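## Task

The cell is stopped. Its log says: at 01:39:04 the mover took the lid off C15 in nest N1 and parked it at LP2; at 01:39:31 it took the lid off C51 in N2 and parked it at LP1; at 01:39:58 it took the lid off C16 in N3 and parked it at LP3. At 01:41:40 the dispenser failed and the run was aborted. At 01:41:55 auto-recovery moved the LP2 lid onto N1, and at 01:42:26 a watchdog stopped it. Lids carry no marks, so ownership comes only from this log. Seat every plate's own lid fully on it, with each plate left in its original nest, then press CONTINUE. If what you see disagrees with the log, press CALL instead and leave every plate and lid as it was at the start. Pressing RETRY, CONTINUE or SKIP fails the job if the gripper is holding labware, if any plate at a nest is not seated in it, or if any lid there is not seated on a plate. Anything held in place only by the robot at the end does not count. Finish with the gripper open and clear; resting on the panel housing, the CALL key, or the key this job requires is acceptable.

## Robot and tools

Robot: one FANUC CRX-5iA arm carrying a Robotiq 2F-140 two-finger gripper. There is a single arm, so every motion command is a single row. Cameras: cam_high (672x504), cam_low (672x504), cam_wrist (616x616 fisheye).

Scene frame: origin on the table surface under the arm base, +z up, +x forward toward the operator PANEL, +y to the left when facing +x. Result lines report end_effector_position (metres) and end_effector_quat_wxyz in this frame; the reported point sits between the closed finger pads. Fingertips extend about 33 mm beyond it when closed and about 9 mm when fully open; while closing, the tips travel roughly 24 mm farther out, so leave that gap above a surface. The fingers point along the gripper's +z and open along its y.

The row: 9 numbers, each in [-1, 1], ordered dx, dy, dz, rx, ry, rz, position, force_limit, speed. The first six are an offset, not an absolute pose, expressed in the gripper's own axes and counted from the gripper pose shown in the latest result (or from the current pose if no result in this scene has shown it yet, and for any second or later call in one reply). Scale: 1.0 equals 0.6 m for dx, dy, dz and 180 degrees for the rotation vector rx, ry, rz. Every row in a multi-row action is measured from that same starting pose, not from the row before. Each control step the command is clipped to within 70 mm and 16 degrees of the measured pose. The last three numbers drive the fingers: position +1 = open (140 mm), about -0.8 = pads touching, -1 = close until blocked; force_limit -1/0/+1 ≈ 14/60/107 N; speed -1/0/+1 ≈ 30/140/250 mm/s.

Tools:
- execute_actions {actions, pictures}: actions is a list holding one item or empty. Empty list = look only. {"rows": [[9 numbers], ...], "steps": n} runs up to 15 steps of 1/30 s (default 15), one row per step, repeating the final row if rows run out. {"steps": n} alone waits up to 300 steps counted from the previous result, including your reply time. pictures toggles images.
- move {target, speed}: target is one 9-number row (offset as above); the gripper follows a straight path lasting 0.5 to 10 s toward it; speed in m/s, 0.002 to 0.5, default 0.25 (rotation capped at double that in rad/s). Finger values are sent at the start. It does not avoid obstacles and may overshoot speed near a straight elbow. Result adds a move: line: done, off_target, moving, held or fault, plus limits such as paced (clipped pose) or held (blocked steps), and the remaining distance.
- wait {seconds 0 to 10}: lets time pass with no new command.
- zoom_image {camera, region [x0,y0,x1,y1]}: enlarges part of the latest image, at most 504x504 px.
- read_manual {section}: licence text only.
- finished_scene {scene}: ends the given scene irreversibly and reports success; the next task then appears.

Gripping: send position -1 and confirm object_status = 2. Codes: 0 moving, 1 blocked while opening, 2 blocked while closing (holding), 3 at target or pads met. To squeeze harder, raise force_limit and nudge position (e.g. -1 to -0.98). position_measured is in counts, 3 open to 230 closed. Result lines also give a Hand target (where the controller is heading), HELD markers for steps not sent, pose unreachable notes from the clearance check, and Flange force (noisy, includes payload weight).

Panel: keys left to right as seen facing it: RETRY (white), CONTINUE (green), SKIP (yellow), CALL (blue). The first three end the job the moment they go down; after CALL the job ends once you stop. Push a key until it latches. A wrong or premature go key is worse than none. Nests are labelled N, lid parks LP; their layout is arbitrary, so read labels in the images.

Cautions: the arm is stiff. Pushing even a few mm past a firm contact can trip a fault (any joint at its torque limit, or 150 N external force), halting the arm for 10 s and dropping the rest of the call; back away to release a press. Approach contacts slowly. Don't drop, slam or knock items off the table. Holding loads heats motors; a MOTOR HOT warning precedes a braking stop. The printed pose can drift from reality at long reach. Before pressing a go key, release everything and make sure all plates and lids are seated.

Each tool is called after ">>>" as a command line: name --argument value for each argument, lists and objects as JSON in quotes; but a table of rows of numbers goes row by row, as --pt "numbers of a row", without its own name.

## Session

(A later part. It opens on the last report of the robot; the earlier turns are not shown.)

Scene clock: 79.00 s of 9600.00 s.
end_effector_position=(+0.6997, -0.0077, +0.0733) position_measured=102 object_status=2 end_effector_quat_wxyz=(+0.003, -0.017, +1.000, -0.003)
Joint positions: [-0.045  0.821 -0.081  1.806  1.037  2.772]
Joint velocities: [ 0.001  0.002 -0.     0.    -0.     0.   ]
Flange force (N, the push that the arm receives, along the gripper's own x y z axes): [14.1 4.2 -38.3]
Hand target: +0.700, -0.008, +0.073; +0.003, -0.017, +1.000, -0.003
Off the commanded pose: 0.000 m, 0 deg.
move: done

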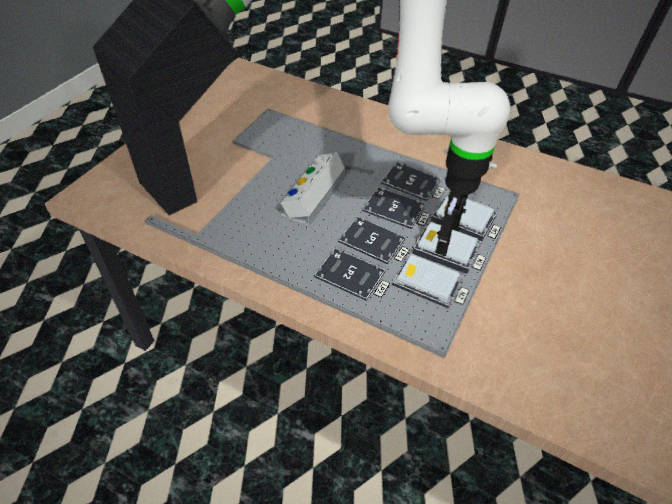

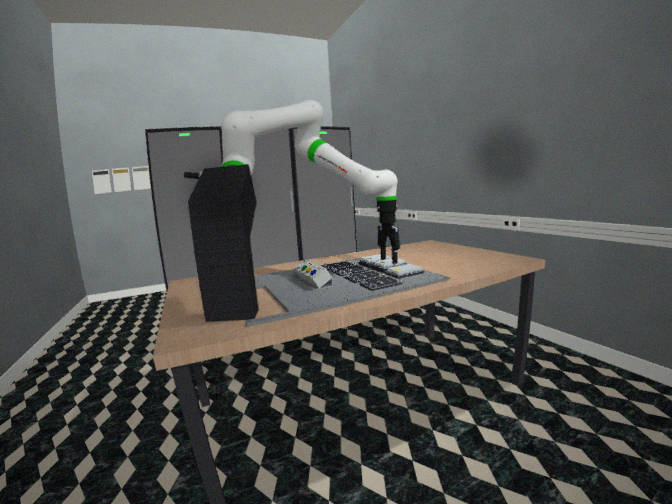

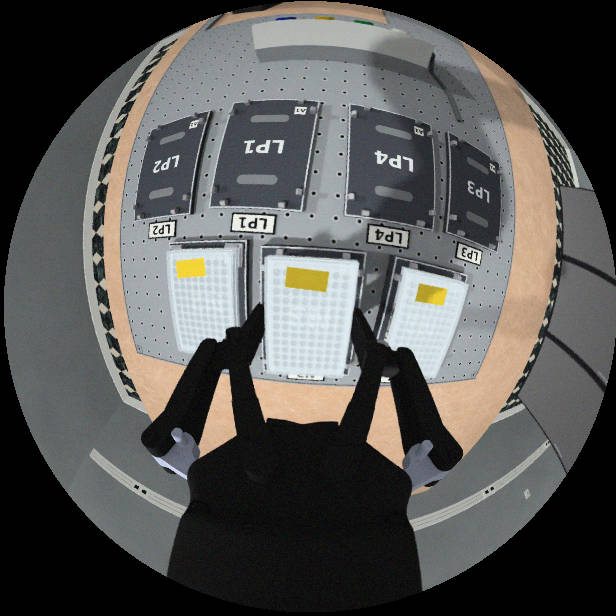

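>>> move --target '[0,0,0,0,0,0,0.33,-0.6,-1]'

>>> move --target '[0,0,-0.17,0,0,0.011,0.33,-0.6,-1]' --speed 0.12

>>> move --target '[0.66,0.063,0,0,0.14,0,-1,0,0]'

>>> zoom_image --camera "cam_high" --region '[385, 185, 505, 310]'

>>> zoom_image --camera "cam_low" --region '[350, 245, 430, 290]'

Scene clock: 83.50 s of 9600.00 s.
end_effector_position=(+0.6997, -0.0077, +0.0732) position_measured=87 object_status=3 end_effector_quat_wxyz=(+0.003, -0.017, +1.000, -0.003)
Joint positions: [-0.045  0.821 -0.081  1.806  1.037  2.772]
Joint velocities: [-0.  0.  0.  0.  0. -0.]
Flange force (N, the push that the arm receives, along the gripper's own x y z axes): [4.2 -0.5 -3.1]
Hand target: +0.700, -0.008, +0.073; +0.003, -0.017, +1.000, -0.003
Off the commanded pose: 0.000 m, 0 deg.
After step 90, 0.80 s passed at rest.
move: done

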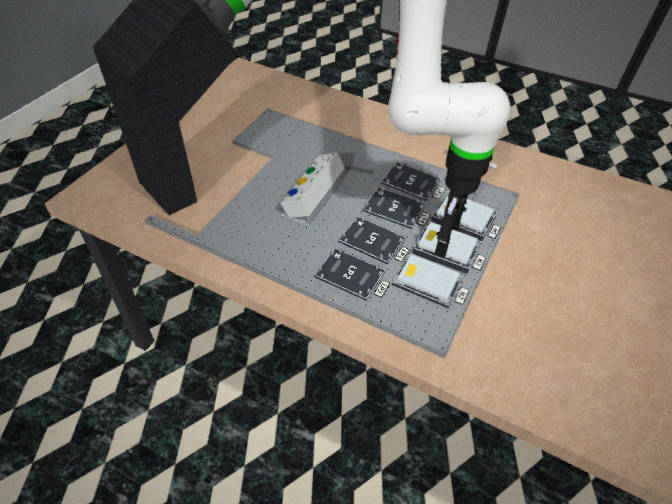

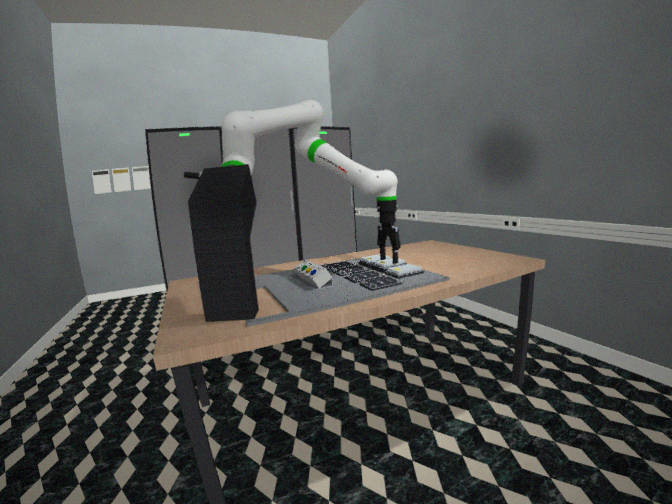

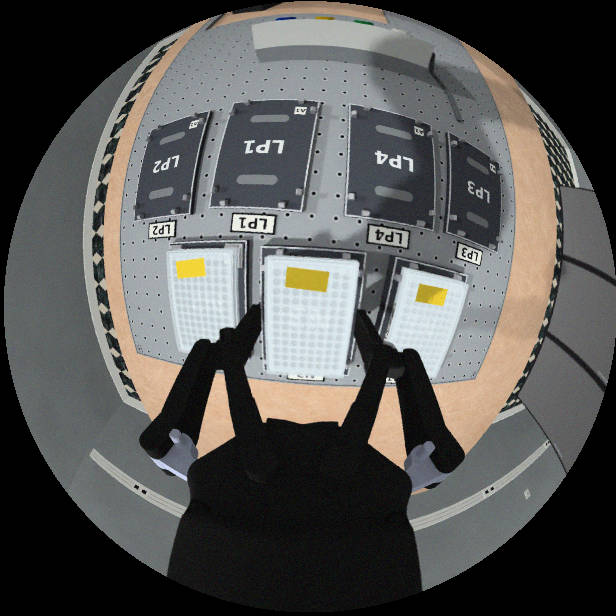

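Scene clock: 84.67 s of 9600.00 s.
end_effector_position=(+0.6990, -0.0075, +0.1751) position_measured=87 object_status=3 end_effector_quat_wxyz=(+0.003, +0.001, +1.000, -0.003)
Joint positions: [-0.203  0.72  -0.107  1.947  1.158  2.692]
Joint velocities: [-0.001 -0.001  0.001 -0.     0.     0.001]
Flange force (N, the push that the arm receives, along the gripper's own x y z axes): [1.0 -1.7 -3.9]
Hand target: +0.699, -0.007, +0.175; +0.003, +0.000, +1.000, -0.003
Off the commanded pose: 0.000 m, 0 deg.
move: done

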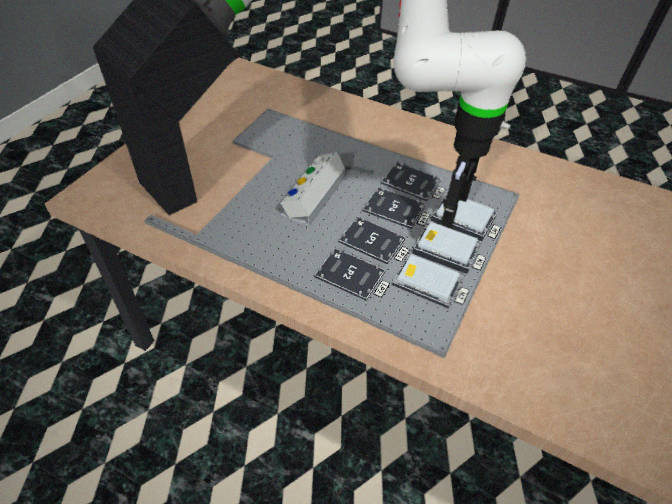

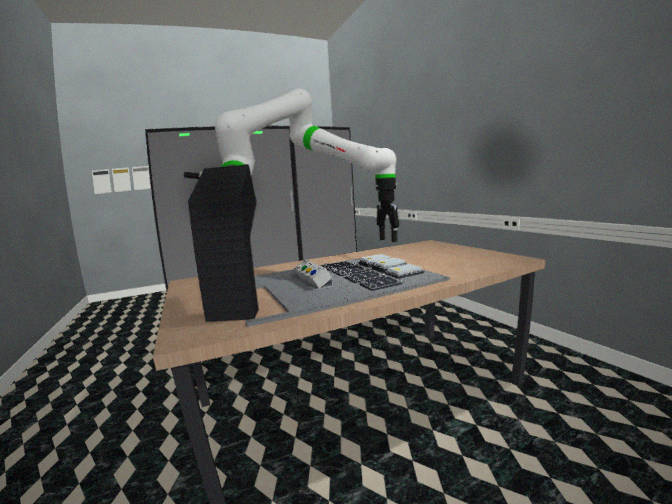

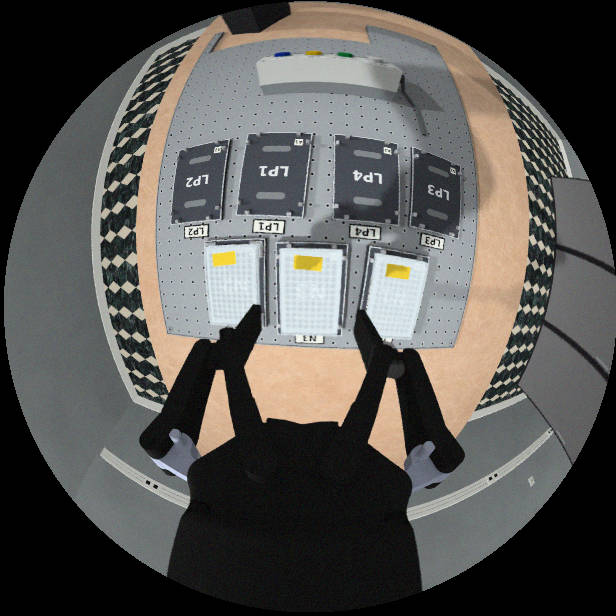

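Scene clock: 86.67 s of 9600.00 s.
end_effector_position=(+0.3028, +0.0292, +0.1730) position_measured=233 object_status=3 end_effector_quat_wxyz=(-0.215, +0.001, +0.977, -0.004)
Joint positions: [-0.291  0.408 -0.8    2.326  1.141  2.891]
Joint velocities: [-0.    -0.001 -0.001  0.001  0.     0.001]
Flange force (N, the push that the arm receives, along the gripper's own x y z axes): [1.9 -1.7 -2.1]
Hand target: +0.303, +0.029, +0.173; -0.215, +0.001, +0.977, -0.004
Off the commanded pose: 0.002 m, 0 deg.
move: done

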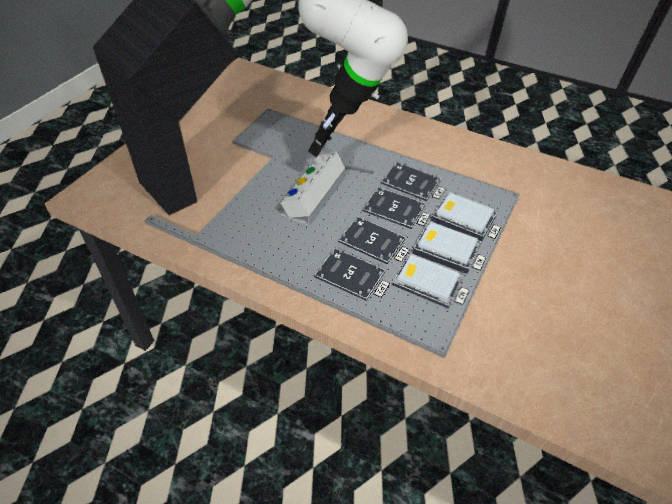

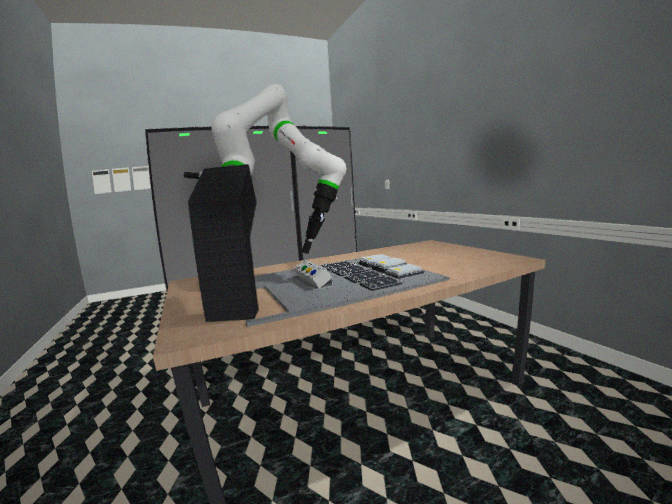

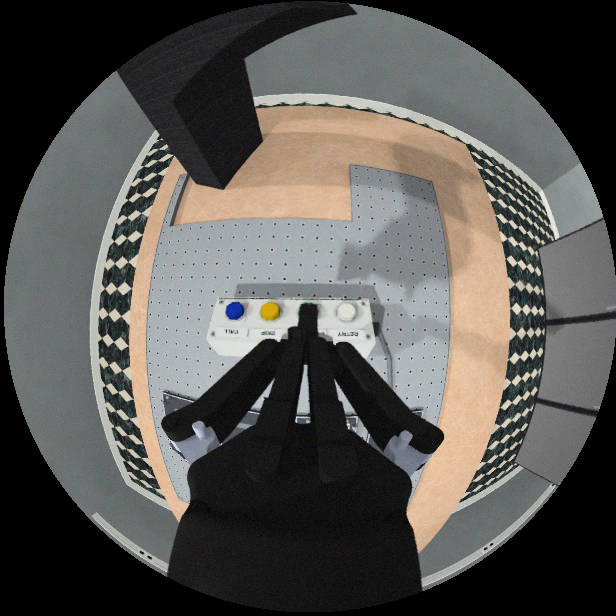

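Region (385, 185, 505, 310) of cam_high's 672x504 image, scaled by 4.032, with more detail than that image has; it fills the left 484 columns of this view, and the rest is white.

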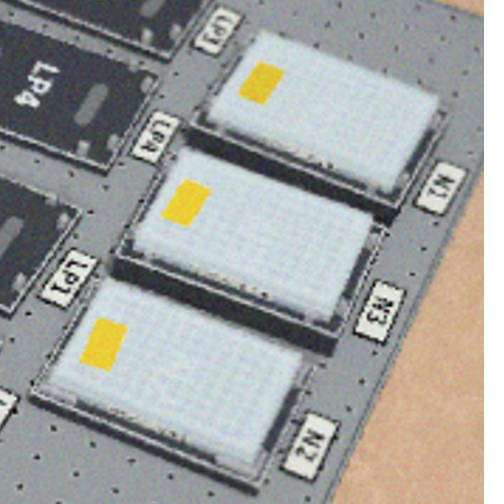

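Region (350, 245, 430, 290) of cam_low's 672x504 image, scaled by 6.300, with more detail than that image has; it fills the top 284 rows of this view, and the rest is white.

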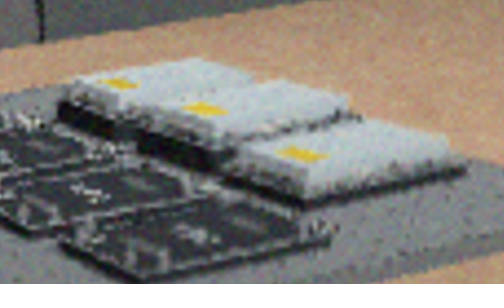

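>>> move --target '[0.005,0,0.072,0,0,0,-1,0,0]' --speed 0.05

>>> zoom_image --camera "cam_high" --region '[270, 130, 360, 210]'

>>> zoom_image --camera "cam_low" --region '[270, 230, 360, 300]'

Scene clock: 89.60 s of 9600.00 s.
end_effector_position=(+0.2818, +0.0290, +0.1351) position_measured=233 object_status=3 end_effector_quat_wxyz=(-0.215, +0.001, +0.977, -0.004)
Joint positions: [-0.19   0.45  -0.856  2.201  1.054  2.954]
Joint velocities: [ 0.001 -0.    -0.    -0.002 -0.001  0.002]
Flange force (N, the push that the arm receives, along the gripper's own x y z axes): [3.4 -1.8 -1.3]
Hand target: +0.282, +0.029, +0.135; -0.215, +0.001, +0.977, -0.003
Off the commanded pose: 0.000 m, 0 deg.
move: done

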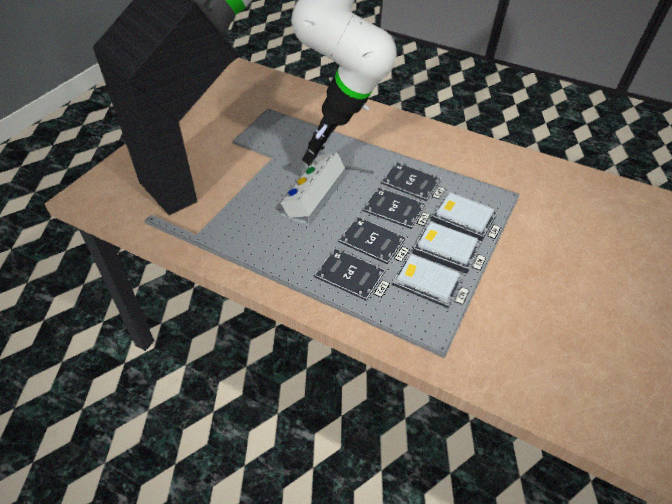

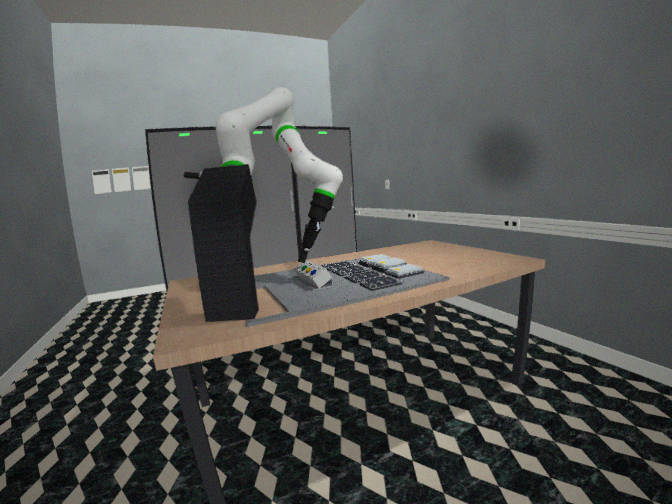

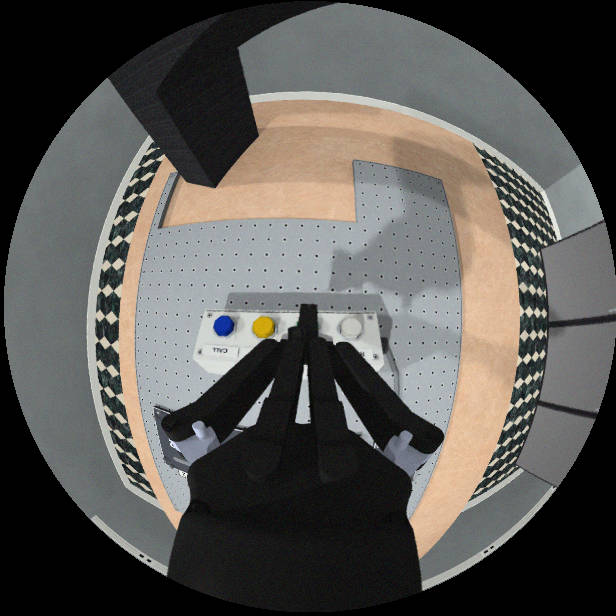

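Region (270, 130, 360, 210) of cam_high's 672x504 image, scaled by 5.600, with more detail than that image has.

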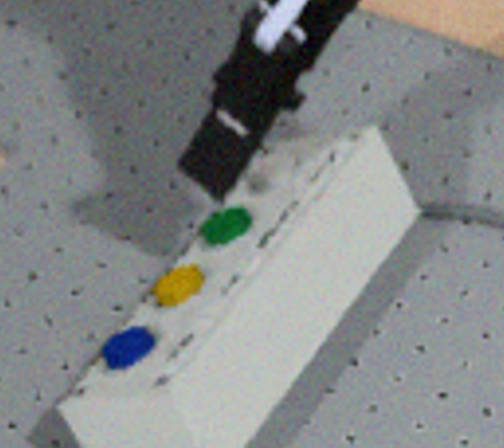

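Region (270, 230, 360, 300) of cam_low's 672x504 image, scaled by 5.600, with more detail than that image has.

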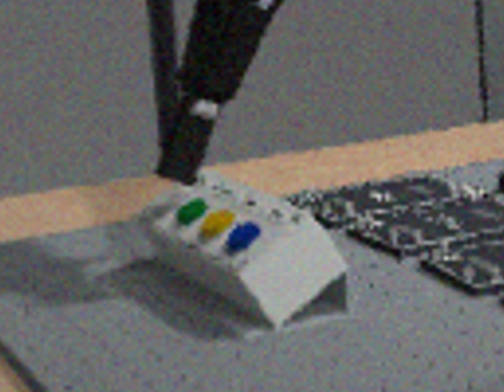

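Down 15 mm.

>>> move --target '[-0.012,-0.002,0.022,0,0,0,-1,0,0]' --speed 0.012

>>> zoom_image --camera "cam_high" --region '[270, 130, 360, 210]'

Scene clock: 92.80 s of 9600.00 s.
end_effector_position=(+0.2828, +0.0278, +0.1201) position_measured=233 object_status=3 end_effector_quat_wxyz=(-0.215, +0.001, +0.977, -0.003)
Joint positions: [-0.145  0.478 -0.85   2.152  1.033  2.966]
Joint velocities: [ 0.     0.002  0.    -0.    -0.     0.001]
Flange force (N, the push that the arm receives, along the gripper's own x y z axes): [5.0 -1.2 -2.9]
Hand target: +0.283, +0.028, +0.120; -0.215, +0.001, +0.977, -0.003
Off the commanded pose: 0.000 m, 0 deg.
move: done

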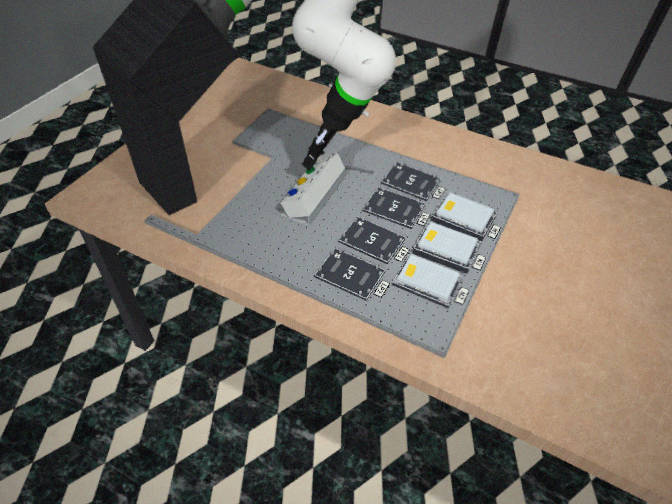

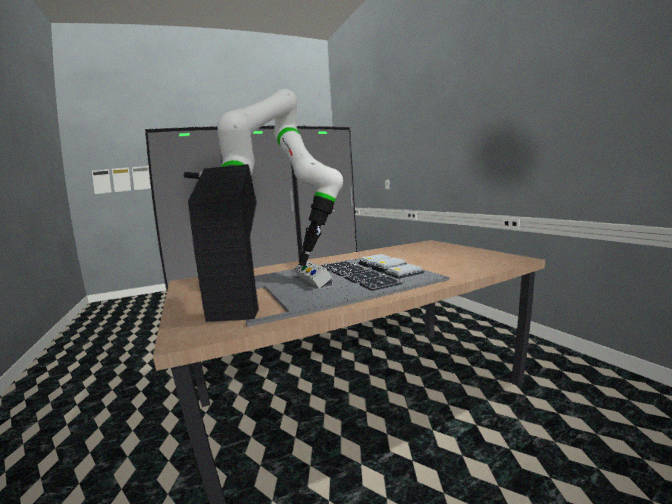

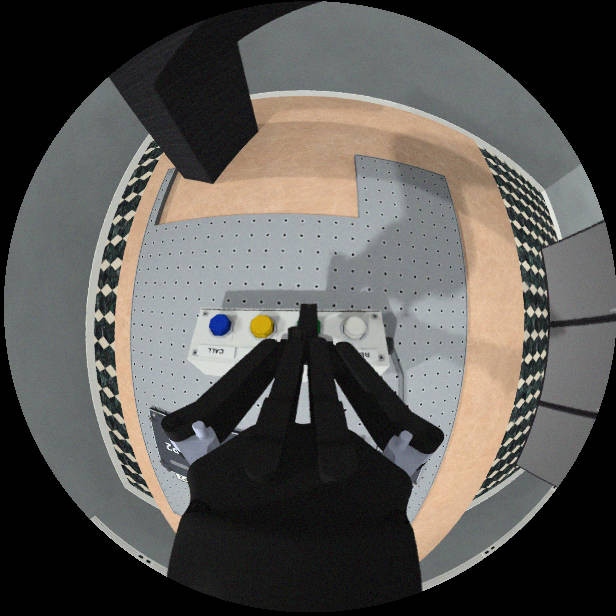

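Region (270, 130, 360, 210) of cam_high's 672x504 image, scaled by 5.600, with more detail than that image has.

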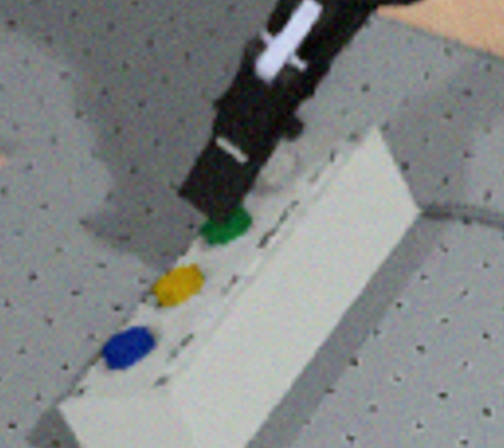

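>>> move --target '[-0.0045,0,0.005,0,0,0,-1,0,0]' --speed 0.006

Scene clock: 94.07 s of 9600.00 s.
end_effector_position=(+0.2839, +0.0278, +0.1164) position_measured=233 object_status=3 end_effector_quat_wxyz=(-0.215, +0.001, +0.977, -0.003)
Joint positions: [-0.134  0.484 -0.846  2.141  1.03   2.967]
Joint velocities: [ 0.    -0.001 -0.    -0.     0.001 -0.   ]
Flange force (N, the push that the arm receives, along the gripper's own x y z axes): no reading
move: unfinished (the scene ended)
The task's run has ended: the event that ends the task has happened.

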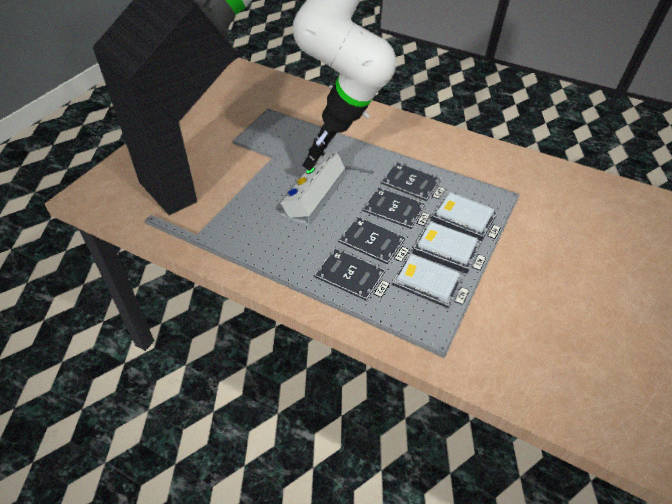

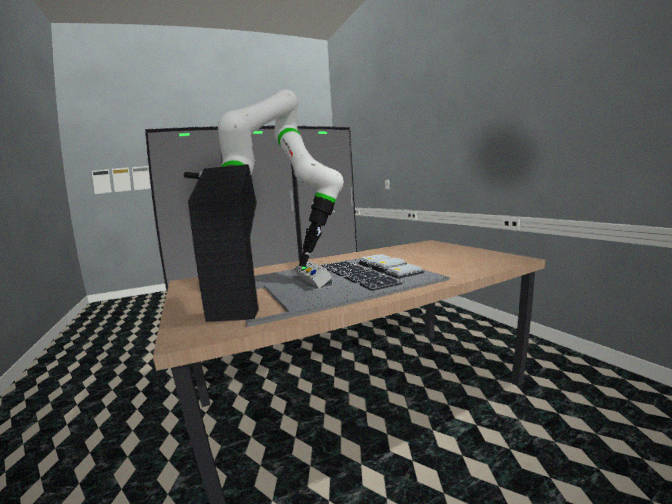

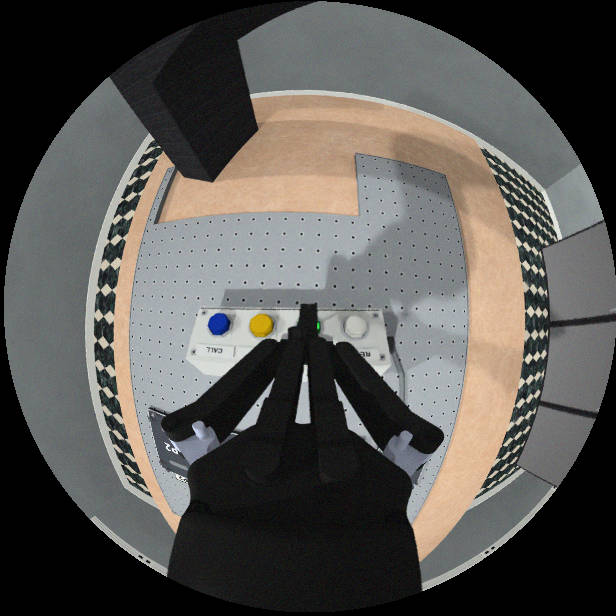

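>>> finished_scene --scene 2

The scene is finished: the task was done.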